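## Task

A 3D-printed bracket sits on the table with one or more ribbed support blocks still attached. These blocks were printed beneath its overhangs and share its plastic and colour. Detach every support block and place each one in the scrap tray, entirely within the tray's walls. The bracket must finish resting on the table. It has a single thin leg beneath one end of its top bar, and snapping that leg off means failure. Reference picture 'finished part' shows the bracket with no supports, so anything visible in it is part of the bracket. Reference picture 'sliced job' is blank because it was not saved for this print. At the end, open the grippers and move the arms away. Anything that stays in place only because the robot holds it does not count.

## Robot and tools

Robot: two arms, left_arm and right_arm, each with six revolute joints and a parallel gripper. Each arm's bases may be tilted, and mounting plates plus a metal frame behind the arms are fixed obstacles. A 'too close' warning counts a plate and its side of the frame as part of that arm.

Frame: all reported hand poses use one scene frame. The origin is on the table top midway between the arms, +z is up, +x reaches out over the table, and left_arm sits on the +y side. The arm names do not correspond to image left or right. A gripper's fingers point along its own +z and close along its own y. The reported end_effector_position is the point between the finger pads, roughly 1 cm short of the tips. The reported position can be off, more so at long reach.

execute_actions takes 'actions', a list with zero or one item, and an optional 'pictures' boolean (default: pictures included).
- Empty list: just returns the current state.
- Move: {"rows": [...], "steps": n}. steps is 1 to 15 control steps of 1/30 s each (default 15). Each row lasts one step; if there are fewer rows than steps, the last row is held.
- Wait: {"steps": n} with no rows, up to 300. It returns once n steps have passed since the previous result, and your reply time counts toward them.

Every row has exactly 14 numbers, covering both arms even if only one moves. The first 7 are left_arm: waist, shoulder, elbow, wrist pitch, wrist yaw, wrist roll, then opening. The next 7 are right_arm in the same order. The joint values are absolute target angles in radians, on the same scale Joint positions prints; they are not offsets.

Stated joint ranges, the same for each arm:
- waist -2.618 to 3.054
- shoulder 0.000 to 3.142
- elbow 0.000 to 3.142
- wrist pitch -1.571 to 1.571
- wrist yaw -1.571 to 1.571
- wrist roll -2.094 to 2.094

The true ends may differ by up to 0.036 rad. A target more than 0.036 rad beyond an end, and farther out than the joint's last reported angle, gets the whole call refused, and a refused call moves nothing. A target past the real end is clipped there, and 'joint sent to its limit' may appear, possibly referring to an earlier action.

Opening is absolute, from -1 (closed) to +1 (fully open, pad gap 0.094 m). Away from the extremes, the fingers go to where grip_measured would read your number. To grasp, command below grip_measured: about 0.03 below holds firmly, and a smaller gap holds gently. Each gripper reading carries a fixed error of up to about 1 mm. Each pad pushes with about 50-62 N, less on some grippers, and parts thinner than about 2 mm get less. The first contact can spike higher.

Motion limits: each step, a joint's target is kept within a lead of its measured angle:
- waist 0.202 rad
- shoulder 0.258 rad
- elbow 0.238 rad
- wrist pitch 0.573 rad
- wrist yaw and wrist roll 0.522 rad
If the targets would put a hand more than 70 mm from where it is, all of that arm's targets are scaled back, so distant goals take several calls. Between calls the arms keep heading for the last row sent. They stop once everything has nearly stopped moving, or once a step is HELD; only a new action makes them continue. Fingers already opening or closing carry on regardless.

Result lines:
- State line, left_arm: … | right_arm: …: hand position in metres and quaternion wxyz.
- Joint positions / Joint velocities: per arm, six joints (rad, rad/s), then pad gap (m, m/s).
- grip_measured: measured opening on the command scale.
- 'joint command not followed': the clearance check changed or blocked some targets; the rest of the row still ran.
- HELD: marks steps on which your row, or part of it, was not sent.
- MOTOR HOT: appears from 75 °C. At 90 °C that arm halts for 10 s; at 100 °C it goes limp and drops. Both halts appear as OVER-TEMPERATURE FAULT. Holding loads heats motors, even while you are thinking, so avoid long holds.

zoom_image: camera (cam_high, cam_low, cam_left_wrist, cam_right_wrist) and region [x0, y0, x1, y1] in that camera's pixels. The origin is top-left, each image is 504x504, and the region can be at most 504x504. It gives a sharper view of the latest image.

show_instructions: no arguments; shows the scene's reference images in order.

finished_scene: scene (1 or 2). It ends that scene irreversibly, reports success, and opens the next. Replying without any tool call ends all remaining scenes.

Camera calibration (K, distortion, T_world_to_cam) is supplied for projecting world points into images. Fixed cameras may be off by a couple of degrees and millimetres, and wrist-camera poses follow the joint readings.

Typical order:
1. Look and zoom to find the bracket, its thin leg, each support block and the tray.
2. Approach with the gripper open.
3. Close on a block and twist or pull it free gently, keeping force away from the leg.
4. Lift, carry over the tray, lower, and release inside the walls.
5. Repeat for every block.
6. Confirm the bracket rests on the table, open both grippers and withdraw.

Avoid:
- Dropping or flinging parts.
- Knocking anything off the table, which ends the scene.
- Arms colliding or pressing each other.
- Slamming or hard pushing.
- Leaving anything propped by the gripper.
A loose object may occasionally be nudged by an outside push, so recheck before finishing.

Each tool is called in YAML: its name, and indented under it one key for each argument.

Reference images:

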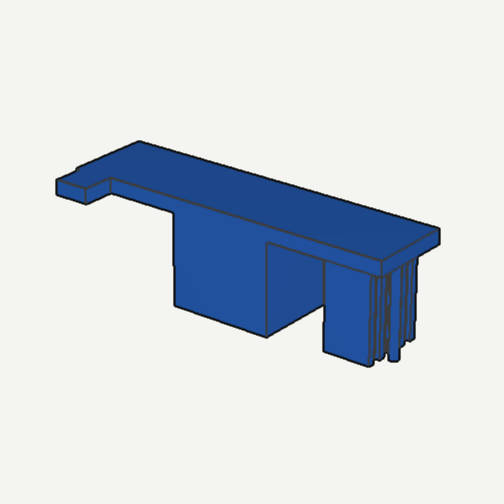

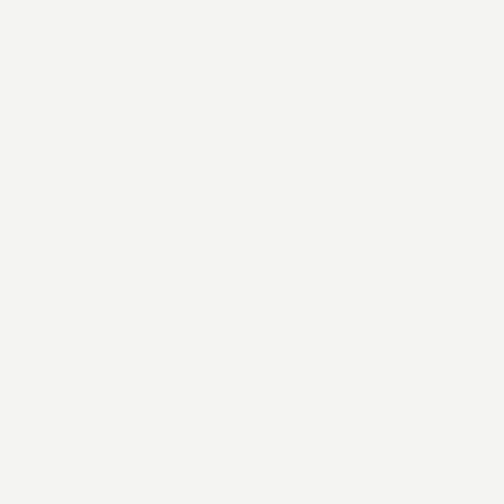

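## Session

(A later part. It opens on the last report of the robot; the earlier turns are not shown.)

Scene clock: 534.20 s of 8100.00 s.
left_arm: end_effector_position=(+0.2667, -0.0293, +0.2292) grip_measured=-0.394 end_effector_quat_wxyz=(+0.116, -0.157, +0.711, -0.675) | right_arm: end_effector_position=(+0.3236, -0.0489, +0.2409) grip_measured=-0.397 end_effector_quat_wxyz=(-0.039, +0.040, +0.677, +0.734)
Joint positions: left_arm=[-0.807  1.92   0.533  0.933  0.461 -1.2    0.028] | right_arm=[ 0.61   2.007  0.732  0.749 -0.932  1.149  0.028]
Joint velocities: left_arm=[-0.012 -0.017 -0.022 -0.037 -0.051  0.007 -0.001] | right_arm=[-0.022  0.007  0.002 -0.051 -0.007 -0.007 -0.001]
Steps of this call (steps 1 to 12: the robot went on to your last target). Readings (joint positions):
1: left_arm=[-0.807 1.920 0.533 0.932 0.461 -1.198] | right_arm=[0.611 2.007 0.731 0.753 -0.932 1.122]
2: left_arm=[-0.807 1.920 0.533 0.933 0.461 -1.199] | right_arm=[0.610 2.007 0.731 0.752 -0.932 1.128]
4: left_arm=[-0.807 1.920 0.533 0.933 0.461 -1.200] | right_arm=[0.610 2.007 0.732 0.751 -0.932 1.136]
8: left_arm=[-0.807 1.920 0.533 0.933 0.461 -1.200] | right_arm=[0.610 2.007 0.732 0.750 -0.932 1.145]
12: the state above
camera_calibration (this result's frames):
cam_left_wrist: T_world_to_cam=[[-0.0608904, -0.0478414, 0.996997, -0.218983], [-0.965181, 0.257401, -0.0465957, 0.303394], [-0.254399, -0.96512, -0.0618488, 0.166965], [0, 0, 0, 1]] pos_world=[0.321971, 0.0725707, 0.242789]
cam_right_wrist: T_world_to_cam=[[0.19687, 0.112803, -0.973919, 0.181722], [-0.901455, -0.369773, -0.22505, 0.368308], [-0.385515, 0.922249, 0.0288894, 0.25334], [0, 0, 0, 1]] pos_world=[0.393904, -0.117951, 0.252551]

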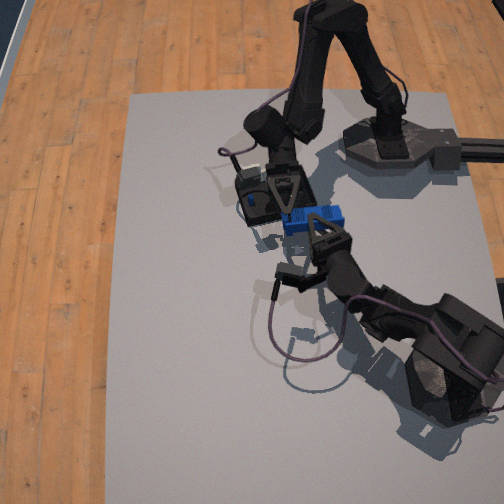

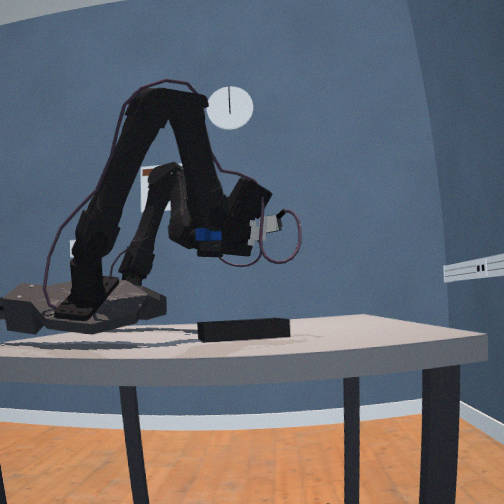

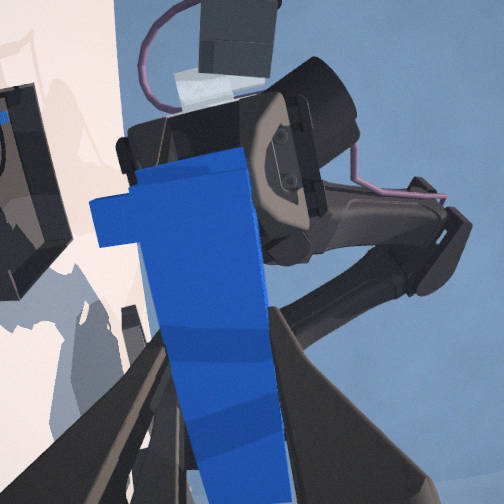

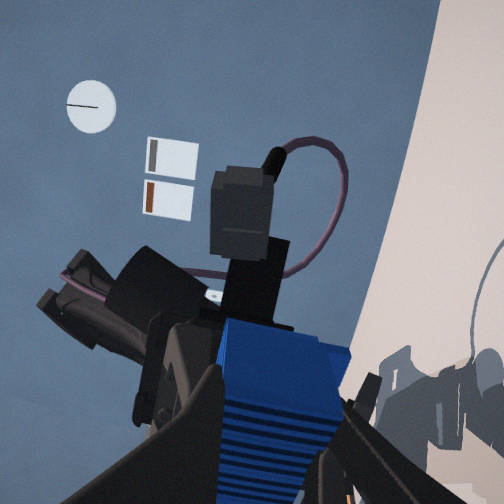

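Walking works. Twist back again.

execute_actions:
  actions:
    - {"rows":[[-0.81,1.89,0.525,0.94,0.505,-1.18,-0.45,0.584,2.012,0.765,0.75,-0.9,1.13,-0.42],[-0.81,1.89,0.525,0.94,0.51,-1.18,-0.45,0.582,2.012,0.765,0.75,-0.9,1.11,-0.42],[-0.815,1.89,0.525,0.94,0.515,-1.18,-0.45,0.58,2.012,0.765,0.75,-0.9,1.09,-0.42],[-0.82,1.89,0.525,0.94,0.52,-1.18,-0.45,0.578,2.012,0.765,0.75,-0.9,1.07,-0.42],[-0.82,1.89,0.525,0.94,0.525,-1.18,-0.45,0.576,2.012,0.765,0.75,-0.9,1.05,-0.42],[-0.82,1.89,0.525,0.94,0.525,-1.18,-0.45,0.574,2.012,0.765,0.75,-0.9,1.03,-0.42],[-0.82,1.89,0.525,0.94,0.525,-1.18,-0.45,0.572,2.012,0.765,0.75,-0.9,1.01,-0.42],[-0.82,1.89,0.525,0.94,0.525,-1.18,-0.45,0.57,2.012,0.765,0.75,-0.9,0.99,-0.42],[-0.82,1.89,0.525,0.94,0.525,-1.18,-0.45,0.57,2.012,0.765,0.75,-0.9,0.97,-0.42],[-0.82,1.89,0.525,0.94,0.525,-1.18,-0.45,0.57,2.012,0.765,0.75,-0.9,0.95,-0.42]],"steps":15}

Scene clock: 541.47 s of 8100.00 s.
left_arm: end_effector_position=(+0.2649, -0.0300, +0.2288) grip_measured=-0.394 end_effector_quat_wxyz=(+0.114, -0.152, +0.713, -0.675) | right_arm: end_effector_position=(+0.3231, -0.0507, +0.2410) grip_measured=-0.398 end_effector_quat_wxyz=(+0.012, -0.013, +0.676, +0.737)
Joint positions: left_arm=[-0.807  1.92   0.533  0.928  0.47  -1.192  0.028] | right_arm=[ 0.603  2.007  0.732  0.746 -0.948  0.998  0.028]
Joint velocities: left_arm=[ 0.017  0.007  0.012 -0.022 -0.066  0.007 -0.   ] | right_arm=[-0.007 -0.007  0.012 -0.081 -0.081 -0.183 -0.   ]
Steps of this call (steps 1 to 30: the robot went on to your last target; steps 31 to 90: nothing new was sent; then 3.77 s passed at rest; steps 91 to 105: all 15 steps of this action). Readings (joint positions):
91: left_arm=[-0.807 1.920 0.533 0.933 0.461 -1.200] | right_arm=[0.610 2.007 0.732 0.749 -0.932 1.148]
92: left_arm=[-0.807 1.920 0.533 0.933 0.461 -1.200] | right_arm=[0.610 2.007 0.732 0.749 -0.932 1.142]
94: left_arm=[-0.807 1.920 0.533 0.933 0.463 -1.200] | right_arm=[0.609 2.007 0.732 0.748 -0.934 1.123]
98: left_arm=[-0.807 1.920 0.533 0.933 0.467 -1.197] | right_arm=[0.606 2.007 0.732 0.747 -0.944 1.074]
105: the state above
camera_calibration (this result's frames):
cam_left_wrist: T_world_to_cam=[[-0.0659913, -0.0495619, 0.996589, -0.217328], [-0.962292, 0.267302, -0.050427, 0.302256], [-0.263891, -0.962337, -0.0653326, 0.169227], [0, 0, 0, 1]] pos_world=[0.321174, 0.0712892, 0.242885]
cam_right_wrist: T_world_to_cam=[[0.336912, 0.117159, -0.934219, 0.127437], [-0.860341, -0.364782, -0.356016, 0.385746], [-0.382497, 0.923692, -0.0221031, 0.266186], [0, 0, 0, 1]] pos_world=[0.390753, -0.120091, 0.262269]

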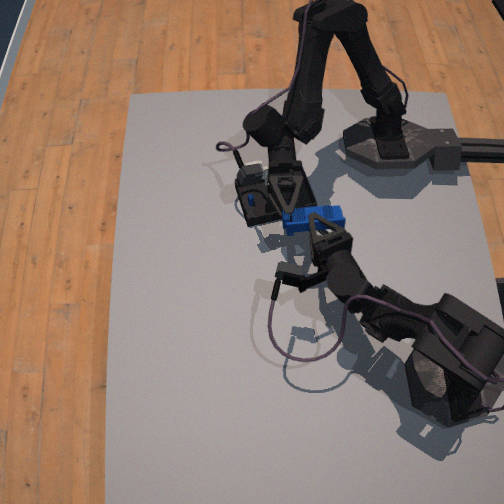

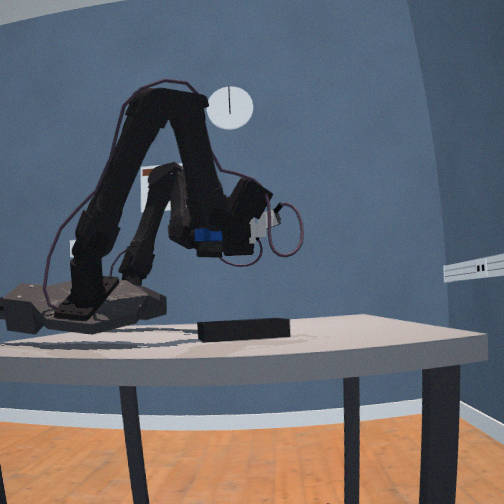

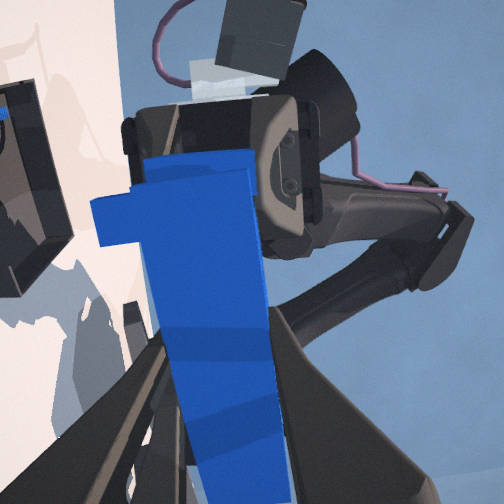

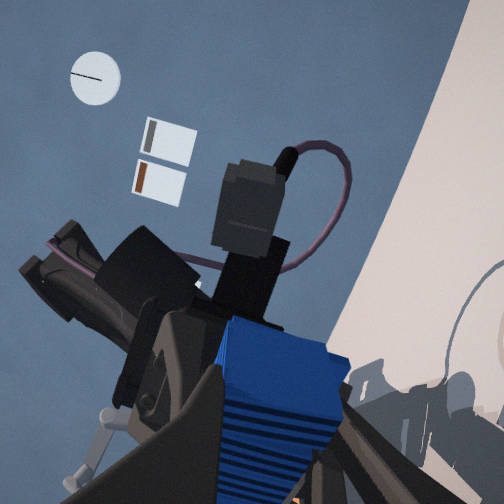

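execute_actions:
  actions:
    - {"rows":[[-0.82,1.89,0.525,0.95,0.525,-1.18,-0.45,0.565,2.0,0.765,0.745,-0.91,0.98,-0.42],[-0.82,1.89,0.525,0.955,0.525,-1.18,-0.45,0.56,1.99,0.76,0.74,-0.915,1.0,-0.42],[-0.82,1.89,0.525,0.96,0.525,-1.18,-0.45,0.555,1.98,0.755,0.73,-0.92,1.02,-0.42],[-0.82,1.89,0.525,0.965,0.525,-1.18,-0.45,0.55,1.975,0.75,0.72,-0.925,1.04,-0.42],[-0.82,1.89,0.525,0.97,0.525,-1.18,-0.45,0.545,1.97,0.745,0.71,-0.93,1.06,-0.42],[-0.82,1.89,0.525,0.975,0.525,-1.18,-0.45,0.54,1.965,0.74,0.70,-0.935,1.08,-0.42],[-0.82,1.89,0.525,0.975,0.525,-1.18,-0.45,0.535,1.96,0.74,0.69,-0.94,1.1,-0.42]],"steps":15}

Scene clock: 546.57 s of 8100.00 s.
left_arm: end_effector_position=(+0.2614, -0.0317, +0.2351) grip_measured=-0.394 end_effector_quat_wxyz=(+0.110, -0.138, +0.705, -0.687) | right_arm: end_effector_position=(+0.3468, -0.0728, +0.2382) grip_measured=-0.401 end_effector_quat_wxyz=(-0.005, +0.052, +0.678, +0.733)
Joint positions: left_arm=[-0.807  1.92   0.533  0.947  0.504 -1.192  0.028] | right_arm=[ 0.532  1.973  0.732  0.711 -0.944  1.089  0.028]
Joint velocities: left_arm=[ 0.017  0.002 -0.007 -0.007  0.007 -0.022  0.001] | right_arm=[-0.017  0.007 -0.012 -0.081  0.051  0.066 -0.001]
Steps of this call (steps 1 to 30: the robot went on to your last target; steps 31 to 90: nothing new was sent; then 1.60 s passed at rest; steps 91 to 105: all 15 steps of this action). Readings (joint positions):
91: left_arm=[-0.807 1.920 0.533 0.927 0.471 -1.192] | right_arm=[0.602 2.007 0.732 0.745 -0.949 0.974]
92: left_arm=[-0.807 1.920 0.533 0.927 0.471 -1.192] | right_arm=[0.601 2.007 0.732 0.744 -0.952 0.979]
94: left_arm=[-0.807 1.920 0.533 0.927 0.474 -1.192] | right_arm=[0.598 2.006 0.732 0.737 -0.960 0.997]
98: left_arm=[-0.807 1.920 0.533 0.934 0.489 -1.192] | right_arm=[0.567 1.986 0.732 0.716 -0.961 1.049]
105: the state above
camera_calibration (this result's frames):
cam_left_wrist: T_world_to_cam=[[-0.084004, -0.0235838, 0.996186, -0.218283], [-0.954203, 0.289965, -0.0735991, 0.303667], [-0.287123, -0.956747, -0.046862, 0.169001], [0, 0, 0, 1]] pos_world=[0.319947, 0.0684902, 0.24772]
cam_right_wrist: T_world_to_cam=[[0.231078, 0.0935858, -0.968424, 0.162568], [-0.917251, -0.310953, -0.248917, 0.395174], [-0.324429, 0.945807, 0.0139873, 0.268497], [0, 0, 0, 1]] pos_world=[0.412016, -0.14628, 0.252045]

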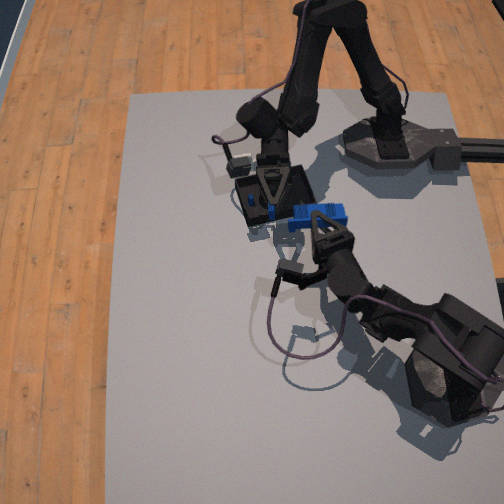

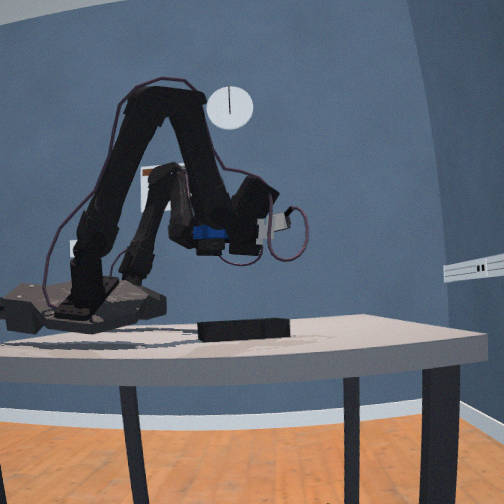

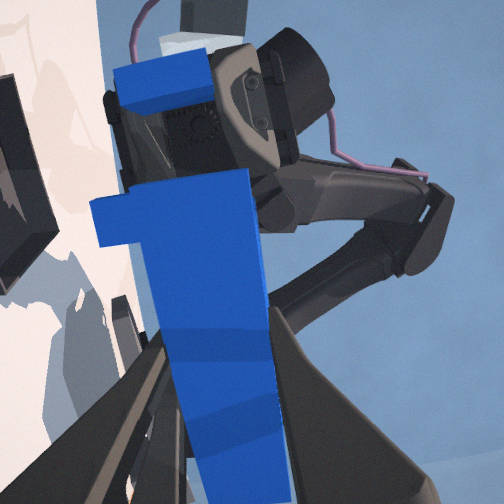

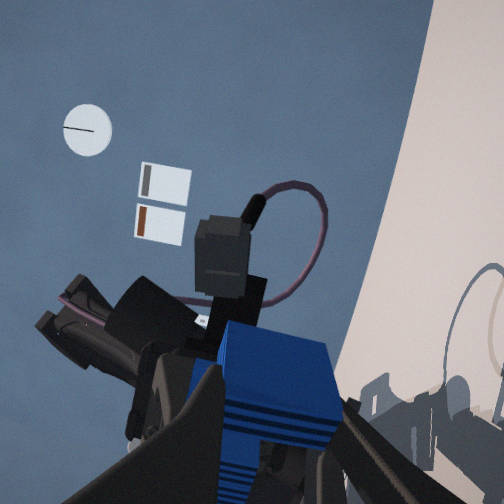

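execute_actions:
  actions:
    - {"rows":[[-0.81,1.89,0.525,0.975,0.525,-1.18,-0.43,0.52,1.94,0.74,0.65,-0.93,1.07,-0.435],[-0.81,1.89,0.525,0.975,0.525,-1.18,-0.43,0.505,1.92,0.74,0.6,-0.91,1.04,-0.435],[-0.81,1.89,0.525,0.975,0.525,-1.18,-0.43,0.49,1.9,0.75,0.54,-0.87,1.01,-0.435],[-0.81,1.89,0.525,0.975,0.525,-1.18,-0.43,0.475,1.88,0.76,0.47,-0.82,0.97,-0.435],[-0.81,1.89,0.525,0.975,0.525,-1.18,-0.43,0.46,1.86,0.78,0.4,-0.76,0.93,-0.435],[-0.81,1.89,0.525,0.975,0.525,-1.18,-0.43,0.45,1.85,0.8,0.33,-0.7,0.89,-0.435],[-0.81,1.89,0.525,0.975,0.525,-1.18,-0.43,0.445,1.84,0.82,0.26,-0.63,0.85,-0.435],[-0.81,1.89,0.525,0.975,0.525,-1.18,-0.43,0.445,1.84,0.85,0.19,-0.56,0.81,-0.435],[-0.81,1.89,0.525,0.975,0.525,-1.18,-0.43,0.445,1.84,0.88,0.12,-0.49,0.77,-0.435],[-0.81,1.89,0.525,0.975,0.525,-1.18,-0.43,0.45,1.85,0.91,0.05,-0.42,0.73,-0.435],[-0.81,1.89,0.525,0.975,0.525,-1.18,-0.43,0.455,1.86,0.94,-0.02,-0.35,0.69,-0.435],[-0.81,1.89,0.525,0.975,0.525,-1.18,-0.43,0.46,1.87,0.97,-0.09,-0.28,0.65,-0.435],[-0.81,1.89,0.525,0.975,0.525,-1.18,-0.43,0.47,1.88,1.0,-0.16,-0.21,0.61,-0.435],[-0.81,1.89,0.525,0.975,0.525,-1.18,-0.43,0.48,1.89,1.03,-0.23,-0.14,0.57,-0.435],[-0.81,1.89,0.525,0.975,0.525,-1.18,-0.43,0.49,1.9,1.06,-0.3,-0.07,0.53,-0.435]],"steps":15}
  pictures: false

execute_actions:
  actions:
    - {"rows":[[-0.81,1.89,0.525,0.975,0.525,-1.18,-0.43,0.5,1.91,1.09,-0.37,0,0.49,-0.435],[-0.81,1.89,0.525,0.975,0.525,-1.18,-0.43,0.51,1.92,1.11,-0.44,0.07,0.45,-0.435],[-0.81,1.89,0.525,0.975,0.525,-1.18,-0.43,0.52,1.93,1.13,-0.51,0.14,0.41,-0.435],[-0.81,1.89,0.525,0.975,0.525,-1.18,-0.43,0.53,1.94,1.15,-0.58,0.21,0.37,-0.435],[-0.81,1.89,0.525,0.975,0.525,-1.18,-0.43,0.54,1.95,1.17,-0.65,0.27,0.33,-0.435],[-0.81,1.89,0.525,0.975,0.525,-1.18,-0.43,0.55,1.96,1.19,-0.72,0.33,0.3,-0.435],[-0.81,1.89,0.525,0.975,0.525,-1.18,-0.43,0.555,1.97,1.205,-0.78,0.37,0.28,-0.435],[-0.81,1.89,0.525,0.975,0.525,-1.18,-0.43,0.56,1.98,1.22,-0.83,0.39,0.28,-0.435],[-0.81,1.89,0.525,0.975,0.525,-1.18,-0.43,0.563,1.99,1.228,-0.86,0.39,0.28,-0.435],[-0.81,1.89,0.525,0.975,0.525,-1.18,-0.43,0.563,2.0,1.228,-0.86,0.39,0.28,-0.435],[-0.81,1.89,0.525,0.975,0.525,-1.18,-0.43,0.563,2.01,1.228,-0.86,0.39,0.28,-0.435],[-0.81,1.89,0.525,0.975,0.525,-1.18,-0.43,0.563,2.02,1.228,-0.86,0.39,0.28,-0.435],[-0.81,1.89,0.525,0.975,0.525,-1.18,-0.43,0.563,2.03,1.228,-0.85,0.39,0.28,-0.435]],"steps":15}
  pictures: false

execute_actions:
  actions:
    - {"rows":[[-0.81,1.89,0.525,0.975,0.525,-1.18,-0.43,0.563,2.045,1.228,-0.83,0.39,0.28,-0.435],[-0.81,1.89,0.525,0.975,0.525,-1.18,-0.43,0.563,2.06,1.228,-0.81,0.39,0.28,-0.435],[-0.81,1.89,0.525,0.975,0.525,-1.18,-0.43,0.563,2.075,1.228,-0.79,0.39,0.28,-0.435],[-0.81,1.89,0.525,0.975,0.525,-1.18,-0.43,0.563,2.09,1.228,-0.77,0.39,0.28,-0.435],[-0.81,1.89,0.525,0.975,0.525,-1.18,-0.43,0.563,2.105,1.228,-0.75,0.39,0.28,-0.435],[-0.81,1.89,0.525,0.975,0.525,-1.18,-0.43,0.563,2.12,1.228,-0.73,0.39,0.28,-0.435],[-0.81,1.89,0.525,0.975,0.525,-1.18,-0.43,0.563,2.135,1.228,-0.715,0.39,0.28,-0.435],[-0.81,1.89,0.525,0.975,0.525,-1.18,-0.43,0.563,2.148,1.228,-0.70,0.39,0.28,-0.435],[-0.81,1.89,0.525,0.975,0.525,-1.18,-0.43,0.563,2.159,1.228,-0.695,0.39,0.28,-0.435],[-0.81,1.89,0.525,0.975,0.525,-1.18,-0.43,0.563,2.168,1.228,-0.695,0.39,0.28,-0.435],[-0.81,1.89,0.525,0.975,0.525,-1.18,-0.43,0.563,2.176,1.228,-0.695,0.39,0.28,-0.435]],"steps":15}

Scene clock: 583.77 s of 8100.00 s.
left_arm: end_effector_position=(+0.2611, -0.0318, +0.2358) grip_measured=-0.394 end_effector_quat_wxyz=(+0.110, -0.137, +0.704, -0.688) | right_arm: end_effector_position=(+0.4398, -0.1412, +0.1787) grip_measured=-0.401 end_effector_quat_wxyz=(+0.142, +0.135, +0.854, +0.482)
Joint positions: left_arm=[-0.807  1.92   0.533  0.949  0.508 -1.192  0.028] | right_arm=[ 0.455  1.868  0.994  0.008 -0.345  0.705  0.028]
Joint velocities: left_arm=[-0.022 -0.002  0.002 -0.051 -0.037 -0.022 -0.001] | right_arm=[ 0.183  0.217  0.872 -1.897  1.941 -1.15  -0.001]
Steps of this call (steps 1 to 30: the robot went on to your last target; steps 31 to 90: nothing new was sent; then 33.70 s passed at rest; steps 91 to 105: all 15 steps of this action). Readings (joint positions):
91: left_arm=[-0.807 1.920 0.533 0.949 0.508 -1.192] | right_arm=[0.531 1.971 0.732 0.701 -0.941 1.097]
92: left_arm=[-0.807 1.920 0.533 0.949 0.508 -1.192] | right_arm=[0.528 1.964 0.732 0.684 -0.937 1.090]
94: left_arm=[-0.807 1.920 0.533 0.949 0.508 -1.192] | right_arm=[0.513 1.936 0.732 0.625 -0.910 1.062]
98: left_arm=[-0.807 1.920 0.533 0.949 0.508 -1.192] | right_arm=[0.458 1.868 0.780 0.429 -0.766 0.956]
105: the state above

Scene clock: 584.27 s of 8100.00 s.
left_arm: end_effector_position=(+0.2610, -0.0318, +0.2359) grip_measured=-0.394 end_effector_quat_wxyz=(+0.110, -0.137, +0.704, -0.688) | right_arm: end_effector_position=(+0.3627, -0.2339, +0.0842) grip_measured=-0.401 end_effector_quat_wxyz=(+0.024, -0.088, +0.995, +0.036)
Joint positions: left_arm=[-0.807  1.92   0.533  0.949  0.508 -1.192  0.028] | right_arm=[ 0.551  2.018  1.201 -0.782  0.335  0.313  0.028]
Joint velocities: left_arm=[-0.007 -0.012 -0.002 -0.022 -0.037 -0.022 -0.001] | right_arm=[-0.007  0.208 -0.002 -0.476  0.271 -0.168  0.   ]
Steps of this call (steps 1 to 15: all 15 steps of this action). Readings (joint positions):
1: left_arm=[-0.807 1.920 0.533 0.949 0.508 -1.192] | right_arm=[0.462 1.877 1.024 -0.058 -0.278 0.667]
2: left_arm=[-0.807 1.920 0.533 0.949 0.508 -1.192] | right_arm=[0.472 1.887 1.053 -0.123 -0.212 0.628]
4: left_arm=[-0.807 1.920 0.533 0.949 0.508 -1.192] | right_arm=[0.494 1.907 1.100 -0.256 -0.077 0.549]
8: left_arm=[-0.807 1.920 0.533 0.949 0.508 -1.192] | right_arm=[0.536 1.953 1.172 -0.533 0.165 0.406]
15: the state above

Scene clock: 584.77 s of 8100.00 s.
left_arm: end_effector_position=(+0.2610, -0.0318, +0.2359) grip_measured=-0.394 end_effector_quat_wxyz=(+0.110, -0.137, +0.704, -0.688) | right_arm: end_effector_position=(+0.3515, -0.2263, +0.0361) grip_measured=-0.401 end_effector_quat_wxyz=(-0.010, -0.117, +0.993, -0.000)
Joint positions: left_arm=[-0.807  1.92   0.533  0.949  0.508 -1.192  0.028] | right_arm=[ 0.551  2.176  1.201 -0.722  0.374  0.288  0.028]
Joint velocities: left_arm=[-0.002 -0.002  0.007 -0.007  0.007 -0.007 -0.   ] | right_arm=[-0.017  0.002 -0.002  0.11   0.037 -0.037  0.001]
Steps of this call (steps 1 to 15: all 15 steps of this action). Readings (joint positions):
1: left_arm=[-0.807 1.920 0.533 0.949 0.508 -1.192] | right_arm=[0.551 2.025 1.201 -0.794 0.344 0.308]
2: left_arm=[-0.807 1.920 0.533 0.949 0.508 -1.192] | right_arm=[0.551 2.032 1.201 -0.799 0.351 0.304]
4: left_arm=[-0.807 1.920 0.533 0.949 0.508 -1.192] | right_arm=[0.551 2.051 1.201 -0.797 0.361 0.298]
8: left_arm=[-0.807 1.920 0.533 0.949 0.508 -1.192] | right_arm=[0.551 2.110 1.201 -0.763 0.372 0.292]
15: the state above
camera_calibration (this result's frames):
cam_left_wrist: T_world_to_cam=[[-0.0861762, -0.0205572, 0.996068, -0.218372], [-0.953251, 0.292353, -0.0764381, 0.303903], [-0.289632, -0.95609, -0.04479, 0.168955], [0, 0, 0, 1]] pos_world=[0.319812, 0.0682004, 0.248311]
cam_right_wrist: T_world_to_cam=[[0.516989, -0.854877, -0.0436826, -0.368369], [-0.771631, -0.487522, 0.408544, 0.186541], [-0.370551, -0.177506, -0.911693, 0.21347], [0, 0, 0, 1]] pos_world=[0.413485, -0.186075, 0.102318]

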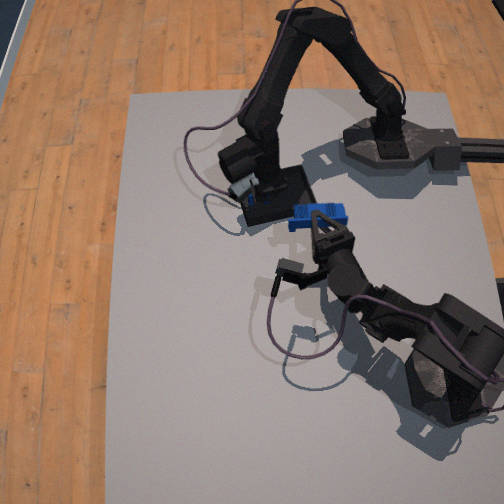

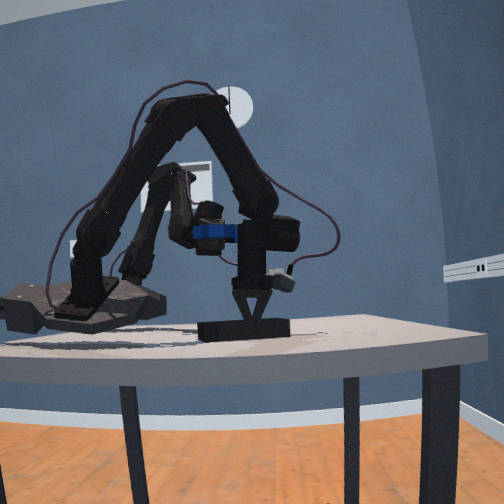

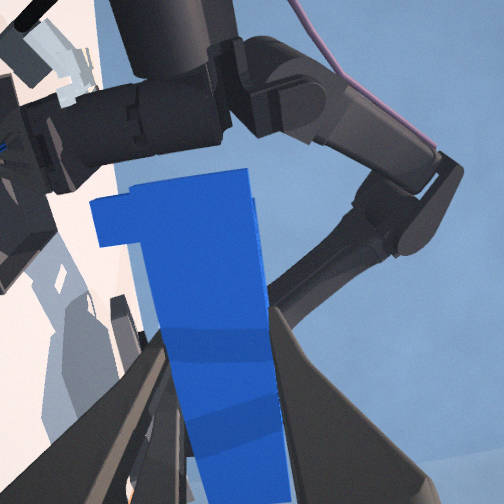

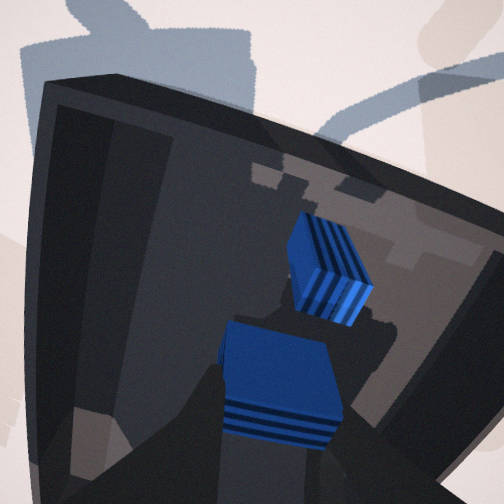

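execute_actions:
  actions:
    - {"rows":[[-0.81,1.89,0.525,0.975,0.525,-1.18,-0.43,0.555,2.192,1.21,-0.70,0.38,0.28,-0.435],[-0.81,1.89,0.525,0.975,0.525,-1.18,-0.43,0.555,2.192,1.21,-0.70,0.38,0.28,-0.435],[-0.81,1.89,0.525,0.975,0.525,-1.18,-0.43,0.555,2.192,1.21,-0.70,0.38,0.28,-0.41],[-0.81,1.89,0.525,0.975,0.525,-1.18,-0.43,0.555,2.19,1.21,-0.70,0.38,0.28,-0.36],[-0.81,1.89,0.525,0.975,0.525,-1.18,-0.43,0.555,2.18,1.21,-0.71,0.38,0.28,-0.25],[-0.81,1.89,0.525,0.975,0.525,-1.18,-0.43,0.565,2.165,1.21,-0.73,0.38,0.28,-0.12],[-0.81,1.89,0.525,0.975,0.525,-1.18,-0.43,0.572,2.145,1.21,-0.75,0.38,0.28,-0.06],[-0.81,1.89,0.525,0.975,0.525,-1.18,-0.43,0.578,2.12,1.21,-0.77,0.38,0.28,-0.06],[-0.81,1.89,0.525,0.975,0.525,-1.18,-0.43,0.58,2.09,1.21,-0.79,0.37,0.28,-0.06],[-0.81,1.89,0.525,0.975,0.525,-1.18,-0.43,0.575,2.06,1.2,-0.8,0.35,0.29,-0.06],[-0.81,1.89,0.525,0.975,0.525,-1.18,-0.43,0.56,2.02,1.19,-0.8,0.31,0.31,-0.06],[-0.81,1.89,0.525,0.975,0.525,-1.18,-0.43,0.545,1.98,1.17,-0.78,0.25,0.34,-0.06],[-0.81,1.89,0.525,0.975,0.525,-1.18,-0.43,0.53,1.94,1.15,-0.74,0.18,0.37,-0.06],[-0.81,1.89,0.525,0.975,0.525,-1.18,-0.43,0.515,1.9,1.13,-0.69,0.1,0.4,-0.06],[-0.81,1.89,0.525,0.975,0.525,-1.18,-0.43,0.5,1.87,1.11,-0.63,0.01,0.43,-0.06]],"steps":15}
  pictures: false

execute_actions:
  actions:
    - {"rows":[[-0.81,1.89,0.525,0.975,0.525,-1.18,-0.43,0.485,1.84,1.08,-0.56,-0.08,0.47,-0.03],[-0.81,1.89,0.525,0.975,0.525,-1.18,-0.43,0.47,1.81,1.05,-0.49,-0.17,0.5,0],[-0.81,1.89,0.525,0.975,0.525,-1.18,-0.43,0.46,1.79,1.02,-0.42,-0.26,0.53,0],[-0.81,1.89,0.525,0.975,0.525,-1.18,-0.43,0.45,1.77,0.99,-0.35,-0.35,0.56,0],[-0.81,1.89,0.525,0.975,0.525,-1.18,-0.43,0.44,1.75,0.96,-0.28,-0.44,0.59,0],[-0.81,1.89,0.525,0.975,0.525,-1.18,-0.43,0.44,1.73,0.92,-0.21,-0.52,0.62,0],[-0.81,1.89,0.525,0.975,0.525,-1.18,-0.43,0.44,1.71,0.88,-0.14,-0.6,0.65,0],[-0.81,1.89,0.525,0.975,0.525,-1.18,-0.43,0.44,1.7,0.84,-0.07,-0.68,0.68,0],[-0.81,1.89,0.525,0.975,0.525,-1.18,-0.43,0.44,1.69,0.8,0,-0.76,0.71,0],[-0.81,1.89,0.525,0.975,0.525,-1.18,-0.43,0.44,1.69,0.76,0.07,-0.84,0.74,0],[-0.81,1.89,0.525,0.975,0.525,-1.18,-0.43,0.44,1.69,0.73,0.14,-0.91,0.77,0],[-0.81,1.89,0.525,0.975,0.525,-1.18,-0.43,0.445,1.69,0.7,0.21,-0.97,0.8,0],[-0.81,1.89,0.525,0.975,0.525,-1.18,-0.43,0.45,1.69,0.68,0.27,-1.0,0.82,0],[-0.81,1.89,0.525,0.975,0.525,-1.18,-0.43,0.46,1.69,0.66,0.32,-1.01,0.84,0],[-0.81,1.89,0.525,0.975,0.525,-1.18,-0.43,0.47,1.7,0.65,0.36,-1.01,0.85,0]],"steps":15}
  pictures: false

execute_actions:
  actions:
    - {"rows":[[-0.81,1.89,0.525,0.975,0.525,-1.18,-0.43,0.47,1.7,0.65,0.37,-1.01,0.86,0],[-0.81,1.89,0.525,0.975,0.525,-1.18,-0.43,0.47,1.7,0.65,0.38,-1.01,0.86,0],[-0.81,1.89,0.525,0.975,0.525,-1.18,-0.43,0.48,1.71,0.66,0.39,-1.0,0.87,0],[-0.81,1.89,0.525,0.975,0.525,-1.18,-0.43,0.49,1.72,0.67,0.4,-0.995,0.875,0],[-0.81,1.89,0.525,0.975,0.525,-1.18,-0.43,0.5,1.73,0.68,0.41,-0.985,0.88,0],[-0.81,1.89,0.525,0.975,0.525,-1.18,-0.43,0.51,1.74,0.685,0.42,-0.975,0.89,0],[-0.81,1.89,0.525,0.975,0.525,-1.18,-0.43,0.52,1.75,0.69,0.43,-0.965,0.9,0],[-0.81,1.89,0.525,0.975,0.525,-1.18,-0.43,0.53,1.76,0.695,0.435,-0.955,0.905,0],[-0.81,1.89,0.525,0.975,0.525,-1.18,-0.43,0.54,1.77,0.7,0.44,-0.945,0.905,0],[-0.81,1.89,0.525,0.975,0.525,-1.18,-0.43,0.55,1.78,0.705,0.445,-0.94,0.91,0],[-0.81,1.89,0.525,0.975,0.525,-1.18,-0.43,0.56,1.79,0.712,0.45,-0.935,0.915,0],[-0.81,1.89,0.525,0.975,0.525,-1.18,-0.43,0.57,1.8,0.72,0.46,-0.927,0.92,0],[-0.81,1.89,0.525,0.975,0.525,-1.18,-0.43,0.58,1.81,0.727,0.47,-0.92,0.93,0],[-0.81,1.89,0.525,0.975,0.525,-1.18,-0.43,0.587,1.817,0.731,0.48,-0.914,0.937,0],[-0.81,1.89,0.525,0.975,0.525,-1.18,-0.43,0.594,1.824,0.734,0.49,-0.908,0.944,0]],"steps":15}
  pictures: false

execute_actions:
  actions:
    - {"rows":[[-0.81,1.89,0.525,0.975,0.525,-1.18,-0.43,0.601,1.832,0.737,0.5,-0.902,0.951,0],[-0.81,1.89,0.525,0.975,0.525,-1.18,-0.43,0.608,1.84,0.74,0.51,-0.896,0.958,0],[-0.81,1.89,0.525,0.975,0.525,-1.18,-0.43,0.615,1.848,0.743,0.52,-0.89,0.965,0],[-0.81,1.89,0.525,0.975,0.525,-1.18,-0.43,0.622,1.856,0.746,0.53,-0.884,0.972,0],[-0.81,1.89,0.525,0.975,0.525,-1.18,-0.43,0.629,1.864,0.749,0.54,-0.878,0.979,0],[-0.81,1.89,0.525,0.975,0.525,-1.18,-0.43,0.636,1.872,0.752,0.55,-0.872,0.985,0],[-0.81,1.89,0.525,0.975,0.525,-1.18,-0.43,0.643,1.88,0.755,0.558,-0.866,0.992,0],[-0.81,1.89,0.525,0.975,0.525,-1.18,-0.43,0.65,1.887,0.757,0.56,-0.86,1.0,0],[-0.81,1.89,0.525,0.975,0.525,-1.18,-0.43,0.657,1.893,0.759,0.56,-0.858,1.005,0],[-0.81,1.89,0.525,0.975,0.525,-1.18,-0.43,0.664,1.9,0.76,0.56,-0.858,1.005,0]],"steps":15}

zoom_image:
  camera: "cam_high"
  region: [270, 170, 360, 240]

Scene clock: 625.73 s of 8100.00 s.
left_arm: end_effector_position=(+0.2610, -0.0318, +0.2359) grip_measured=-0.394 end_effector_quat_wxyz=(+0.110, -0.137, +0.704, -0.688) | right_arm: end_effector_position=(+0.3624, -0.2251, +0.0966) grip_measured=-0.062 end_effector_quat_wxyz=(+0.034, -0.055, +0.993, +0.098)
Joint positions: left_arm=[-0.807  1.92   0.533  0.949  0.508 -1.192  0.028] | right_arm=[ 0.535  1.949  1.158 -0.731  0.232  0.342  0.044]
Joint velocities: left_arm=[ 0.002  0.012  0.007 -0.007  0.081 -0.007  0.001] | right_arm=[-0.364 -1.341 -0.447  0.637 -1.473  0.491  0.   ]
Steps of this call (steps 1 to 30: the robot went on to your last target; steps 31 to 90: nothing new was sent; then 37.47 s passed at rest; steps 91 to 105: all 15 steps of this action). Readings (joint positions):
91: left_arm=[-0.807 1.920 0.533 0.949 0.508 -1.192] | right_arm=[0.551 2.176 1.201 -0.710 0.377 0.287]
92: left_arm=[-0.807 1.920 0.533 0.949 0.508 -1.192] | right_arm=[0.551 2.176 1.201 -0.710 0.377 0.287]
94: left_arm=[-0.807 1.920 0.533 0.949 0.508 -1.192] | right_arm=[0.551 2.176 1.201 -0.710 0.377 0.287]
98: left_arm=[-0.807 1.920 0.533 0.949 0.508 -1.192] | right_arm=[0.553 2.170 1.201 -0.721 0.377 0.287]
105: the state above

Scene clock: 626.23 s of 8100.00 s.
left_arm: end_effector_position=(+0.2610, -0.0318, +0.2359) grip_measured=-0.394 end_effector_quat_wxyz=(+0.110, -0.137, +0.704, -0.688) | right_arm: end_effector_position=(+0.3239, -0.1287, +0.2051) grip_measured=-0.002 end_effector_quat_wxyz=(-0.000, +0.066, +0.775, +0.629)
Joint positions: left_arm=[-0.807  1.92   0.533  0.949  0.508 -1.192  0.028] | right_arm=[ 0.442  1.703  0.685  0.1   -0.805  0.753  0.047]
Joint velocities: left_arm=[-0.002 -0.002 -0.012 -0.022 -0.007  0.051 -0.001] | right_arm=[ 0.159 -0.007 -0.589  1.473 -1.223  0.696 -0.001]
Steps of this call (steps 1 to 15: all 15 steps of this action). Readings (joint positions):
1: left_arm=[-0.807 1.920 0.533 0.949 0.508 -1.192] | right_arm=[0.520 1.904 1.140 -0.702 0.177 0.365]
2: left_arm=[-0.807 1.920 0.533 0.949 0.508 -1.192] | right_arm=[0.504 1.863 1.119 -0.663 0.115 0.389]
4: left_arm=[-0.807 1.920 0.533 0.949 0.508 -1.192] | right_arm=[0.470 1.799 1.068 -0.565 -0.023 0.442]
8: left_arm=[-0.807 1.920 0.533 0.949 0.508 -1.192] | right_arm=[0.437 1.729 0.931 -0.324 -0.325 0.556]
15: the state above

Scene clock: 626.73 s of 8100.00 s.
left_arm: end_effector_position=(+0.2610, -0.0318, +0.2359) grip_measured=-0.394 end_effector_quat_wxyz=(+0.110, -0.137, +0.704, -0.688) | right_arm: end_effector_position=(+0.3150, -0.0818, +0.2520) grip_measured=-0.002 end_effector_quat_wxyz=(+0.000, +0.002, +0.706, +0.708)
Joint positions: left_arm=[-0.807  1.92   0.533  0.949  0.508 -1.192  0.028] | right_arm=[ 0.568  1.804  0.701  0.436 -0.924  0.913  0.047]
Joint velocities: left_arm=[ 0.007 -0.007  0.007 -0.051 -0.081  0.051 -0.001] | right_arm=[0.252 0.242 0.149 0.286 0.095 0.212 0.   ]
Steps of this call (steps 1 to 15: all 15 steps of this action). Readings (joint positions):
1: left_arm=[-0.807 1.920 0.533 0.949 0.508 -1.192] | right_arm=[0.448 1.703 0.669 0.145 -0.841 0.774]
2: left_arm=[-0.807 1.920 0.533 0.949 0.508 -1.192] | right_arm=[0.453 1.703 0.661 0.184 -0.871 0.791]
4: left_arm=[-0.807 1.920 0.533 0.949 0.508 -1.192] | right_arm=[0.464 1.704 0.660 0.252 -0.909 0.820]
8: left_arm=[-0.807 1.920 0.533 0.949 0.508 -1.192] | right_arm=[0.498 1.727 0.665 0.355 -0.933 0.863]
15: the state above

Scene clock: 627.23 s of 8100.00 s.
left_arm: end_effector_position=(+0.2610, -0.0318, +0.2359) grip_measured=-0.394 end_effector_quat_wxyz=(+0.110, -0.137, +0.704, -0.688) | right_arm: end_effector_position=(+0.3100, -0.0499, +0.2517) grip_measured=-0.002 end_effector_quat_wxyz=(-0.009, +0.002, +0.707, +0.707)
Joint positions: left_arm=[-0.807  1.92   0.533  0.949  0.508 -1.192  0.028] | right_arm=[ 0.653  1.893  0.736  0.54  -0.867  0.997  0.047]
Joint velocities: left_arm=[-0.007 -0.012 -0.007  0.022 -0.007 -0.007  0.   ] | right_arm=[-0.012  0.012  0.022  0.066  0.051  0.066  0.002]
Steps of this call (steps 1 to 15: all 15 steps of this action). Readings (joint positions):
1: left_arm=[-0.807 1.920 0.533 0.949 0.508 -1.192] | right_arm=[0.576 1.812 0.706 0.446 -0.921 0.921]
2: left_arm=[-0.807 1.920 0.533 0.949 0.508 -1.192] | right_arm=[0.583 1.818 0.710 0.456 -0.916 0.928]
4: left_arm=[-0.807 1.920 0.533 0.949 0.508 -1.192] | right_arm=[0.597 1.833 0.717 0.478 -0.907 0.942]
8: left_arm=[-0.807 1.920 0.533 0.949 0.508 -1.192] | right_arm=[0.624 1.863 0.729 0.518 -0.886 0.970]
15: the state above
camera_calibration (this result's frames):
cam_left_wrist: T_world_to_cam=[[-0.0861762, -0.0205572, 0.996068, -0.218372], [-0.953251, 0.292353, -0.0764381, 0.303903], [-0.289632, -0.95609, -0.04479, 0.168955], [0, 0, 0, 1]] pos_world=[0.319812, 0.0682004, 0.248311]
cam_right_wrist: T_world_to_cam=[[0.288259, 0.0397174, -0.956728, 0.158671], [-0.873072, -0.399436, -0.279636, 0.361586], [-0.393259, 0.9159, -0.0804651, 0.278303], [0, 0, 0, 1]] pos_world=[0.379397, -0.116769, 0.275311]

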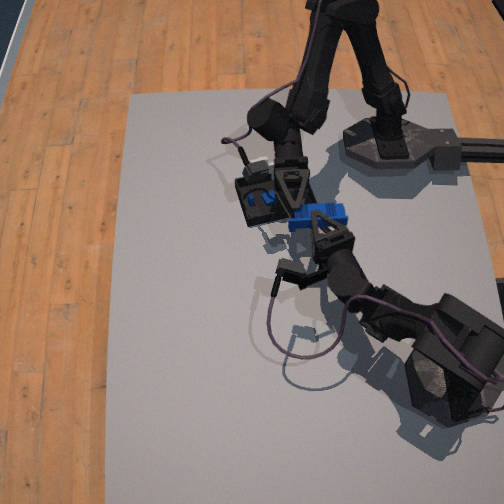

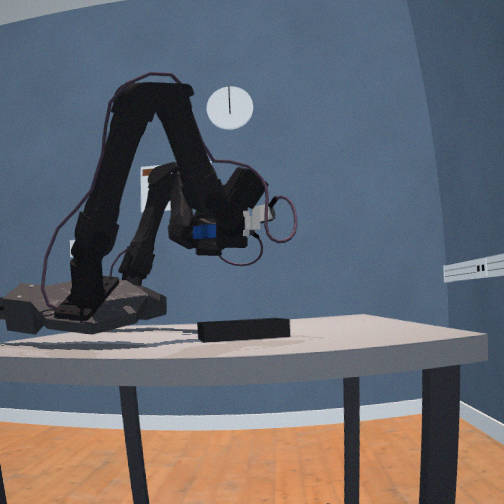

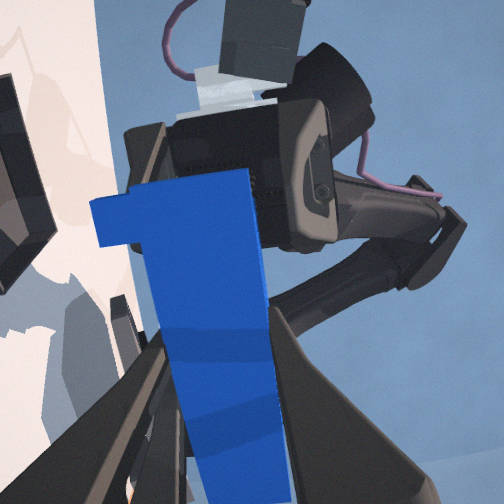

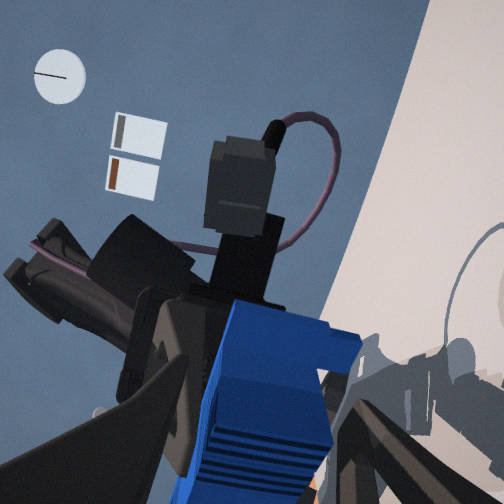

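Region (270, 170, 360, 240) of cam_high's 504x504 image, scaled by 5.600, with more detail than that image has.

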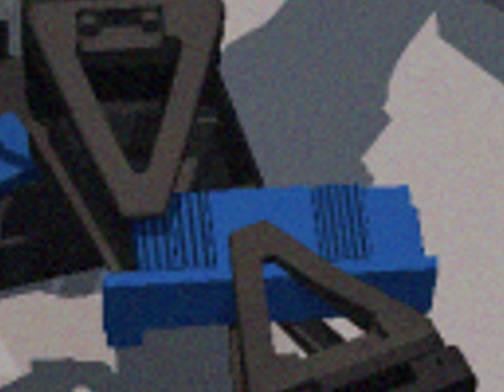

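execute_actions:
  actions:
    - {"rows":[[-0.81,1.89,0.525,0.975,0.525,-1.18,-0.44,0.655,1.9,0.75,0.53,-0.845,1.0,-0.05],[-0.81,1.89,0.525,0.975,0.525,-1.18,-0.44,0.655,1.9,0.75,0.53,-0.845,1.0,-0.1],[-0.81,1.89,0.525,0.975,0.525,-1.18,-0.44,0.655,1.9,0.75,0.53,-0.845,1.0,-0.15],[-0.81,1.89,0.525,0.975,0.525,-1.18,-0.44,0.655,1.9,0.75,0.53,-0.845,1.0,-0.2],[-0.81,1.89,0.525,0.975,0.525,-1.18,-0.44,0.655,1.9,0.75,0.53,-0.845,1.0,-0.24],[-0.81,1.89,0.525,0.975,0.525,-1.18,-0.44,0.655,1.9,0.75,0.53,-0.845,1.0,-0.28],[-0.81,1.89,0.525,0.975,0.525,-1.18,-0.44,0.655,1.9,0.75,0.53,-0.845,1.0,-0.31],[-0.81,1.89,0.525,0.975,0.525,-1.18,-0.44,0.655,1.9,0.75,0.53,-0.845,1.0,-0.34],[-0.81,1.89,0.525,0.975,0.525,-1.18,-0.44,0.655,1.9,0.75,0.53,-0.845,1.0,-0.36],[-0.81,1.89,0.525,0.975,0.525,-1.18,-0.44,0.655,1.9,0.75,0.53,-0.845,1.0,-0.38],[-0.81,1.89,0.525,0.975,0.525,-1.18,-0.44,0.655,1.9,0.75,0.53,-0.845,1.0,-0.4],[-0.81,1.89,0.525,0.975,0.525,-1.18,-0.44,0.655,1.9,0.75,0.53,-0.845,1.0,-0.42],[-0.81,1.89,0.525,0.975,0.525,-1.18,-0.44,0.655,1.9,0.75,0.53,-0.845,1.0,-0.44],[-0.81,1.89,0.525,0.975,0.525,-1.18,-0.44,0.655,1.9,0.75,0.53,-0.845,1.0,-0.455]],"steps":15}

zoom_image:
  camera: "cam_high"
  region: [270, 170, 360, 240]

Scene clock: 638.90 s of 8100.00 s.
left_arm: end_effector_position=(+0.2610, -0.0319, +0.2362) grip_measured=-0.394 end_effector_quat_wxyz=(+0.110, -0.136, +0.704, -0.688) | right_arm: end_effector_position=(+0.3133, -0.0499, +0.2509) grip_measured=-0.419 end_effector_quat_wxyz=(-0.004, +0.009, +0.709, +0.705)
Joint positions: left_arm=[-0.807  1.92   0.533  0.95   0.509 -1.192  0.028] | right_arm=[ 0.653  1.893  0.736  0.547 -0.849  1.005  0.027]
Joint velocities: left_arm=[ 0.012  0.002 -0.002 -0.007 -0.139 -0.007  0.001] | right_arm=[ 0.007  0.002  0.002 -0.125  0.007 -0.007  0.   ]
Steps of this call (steps 1 to 15: the robot went on to your last target; steps 16 to 90: nothing new was sent; then 8.17 s passed at rest; steps 91 to 105: all 15 steps of this action). Readings (joint positions):
91: left_arm=[-0.807 1.920 0.533 0.949 0.508 -1.192] | right_arm=[0.653 1.893 0.736 0.550 -0.859 1.005]
92: left_arm=[-0.807 1.920 0.533 0.949 0.508 -1.192] | right_arm=[0.653 1.893 0.736 0.549 -0.857 1.005]
94: left_arm=[-0.807 1.920 0.533 0.949 0.508 -1.192] | right_arm=[0.653 1.893 0.736 0.548 -0.854 1.005]
98: left_arm=[-0.807 1.920 0.533 0.949 0.508 -1.192] | right_arm=[0.653 1.893 0.736 0.548 -0.850 1.005]
105: the state above
camera_calibration (this result's frames):
cam_left_wrist: T_world_to_cam=[[-0.0873915, -0.0193642, 0.995986, -0.218365], [-0.953102, 0.29244, -0.077943, 0.304268], [-0.289756, -0.956088, -0.0440128, 0.16882], [0, 0, 0, 1]] pos_world=[0.319832, 0.0681985, 0.248634]
cam_right_wrist: T_world_to_cam=[[0.286368, 0.0284606, -0.957697, 0.15721], [-0.880523, -0.386239, -0.27477, 0.366004], [-0.37772, 0.92196, -0.0855463, 0.276238], [0, 0, 0, 1]] pos_world=[0.381596, -0.11779, 0.274757]

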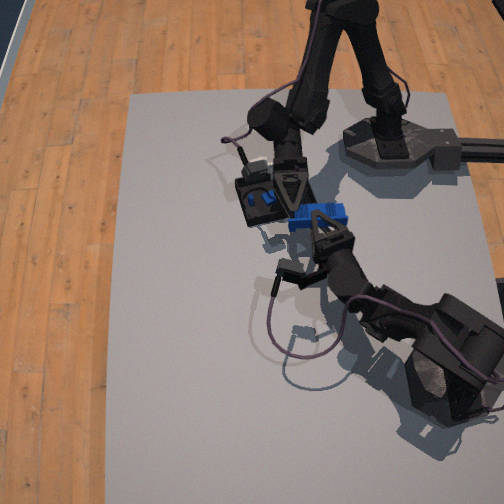

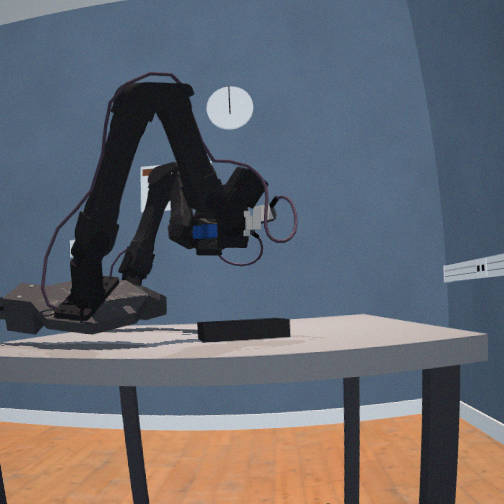

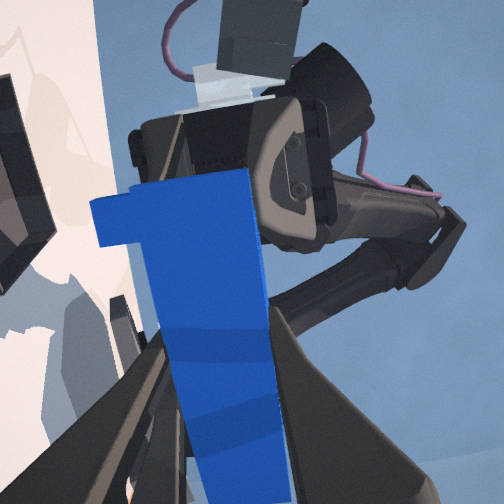

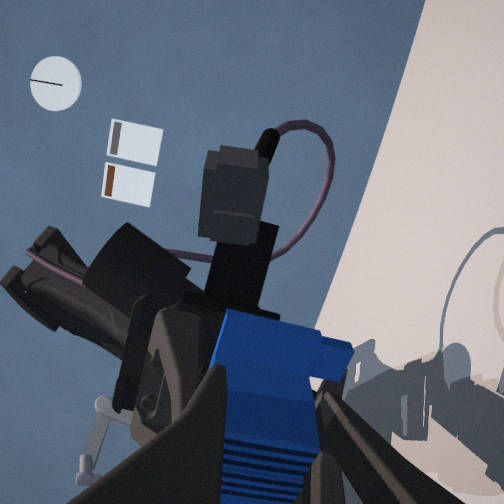

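Region (270, 170, 360, 240) of cam_high's 504x504 image, scaled by 5.600, with more detail than that image has.

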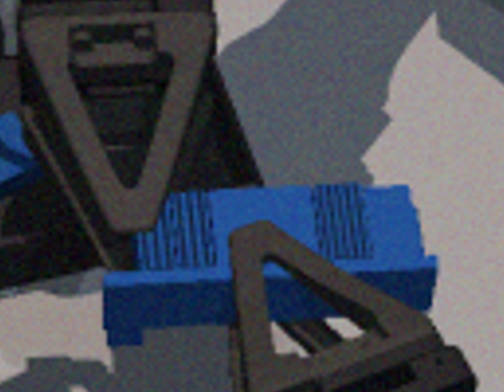

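execute_actions:
  actions: []

Scene clock: 661.37 s of 8100.00 s.
left_arm: end_effector_position=(+0.2610, -0.0319, +0.2362) grip_measured=-0.394 end_effector_quat_wxyz=(+0.110, -0.136, +0.704, -0.688) | right_arm: end_effector_position=(+0.3133, -0.0499, +0.2509) grip_measured=-0.419 end_effector_quat_wxyz=(-0.004, +0.009, +0.709, +0.705)
Joint positions: left_arm=[-0.807  1.92   0.533  0.95   0.509 -1.192  0.028] | right_arm=[ 0.653  1.893  0.736  0.547 -0.849  1.005  0.027]
Joint velocities: left_arm=[-0.002 -0.012  0.017  0.022 -0.066  0.007  0.001] | right_arm=[-0.002 -0.012 -0.007 -0.007  0.007  0.037  0.   ]
Steps of this call (steps 1 to 15: the robot went on to your last target; steps 16 to 90: nothing new was sent; then 19.47 s passed at rest). Readings (joint positions):
1: left_arm=[-0.807 1.920 0.533 0.950 0.509 -1.192] | right_arm=[0.653 1.893 0.736 0.547 -0.849 1.005]
2: left_arm=[-0.807 1.920 0.533 0.950 0.509 -1.192] | right_arm=[0.653 1.893 0.736 0.547 -0.849 1.005]
4: left_arm=[-0.807 1.920 0.533 0.950 0.509 -1.192] | right_arm=[0.653 1.893 0.736 0.547 -0.849 1.005]
8: left_arm=[-0.807 1.920 0.533 0.950 0.509 -1.192] | right_arm=[0.653 1.893 0.736 0.547 -0.849 1.005]
90: the state above
All arms were judged still, so your last target was given up. Only a new action makes them travel on or press farther. Fingers that are still opening or closing keep moving.
camera_calibration (this result's frames):
cam_left_wrist: T_world_to_cam=[[-0.0873915, -0.0193642, 0.995986, -0.218365], [-0.953102, 0.29244, -0.077943, 0.304268], [-0.289756, -0.956088, -0.0440128, 0.16882], [0, 0, 0, 1]] pos_world=[0.319832, 0.0681985, 0.248634]
cam_right_wrist: T_world_to_cam=[[0.286368, 0.0284606, -0.957697, 0.15721], [-0.880523, -0.386239, -0.27477, 0.366004], [-0.37772, 0.92196, -0.0855463, 0.276238], [0, 0, 0, 1]] pos_world=[0.381596, -0.11779, 0.274757]

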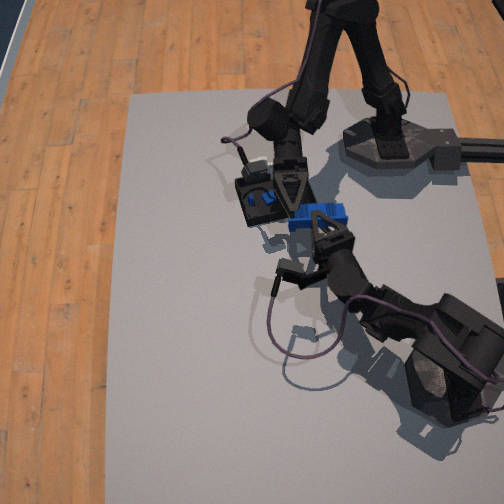

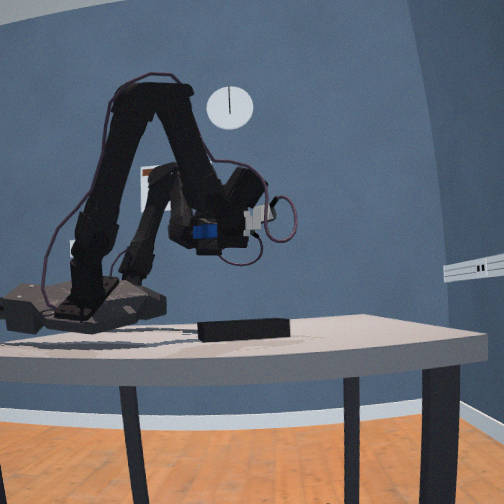

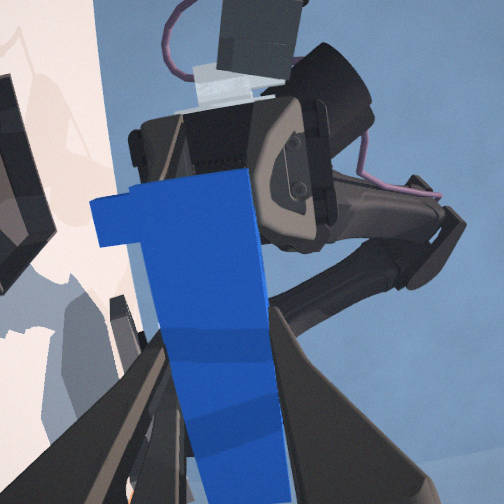

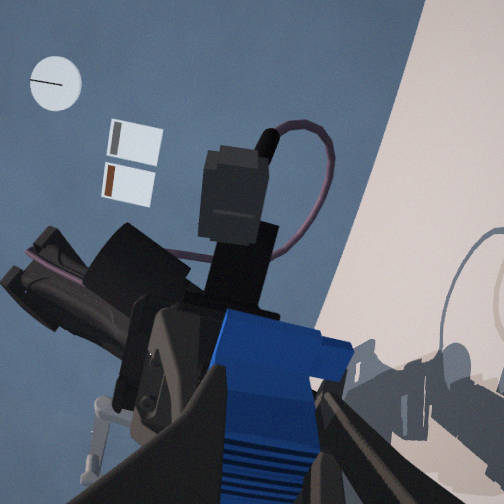

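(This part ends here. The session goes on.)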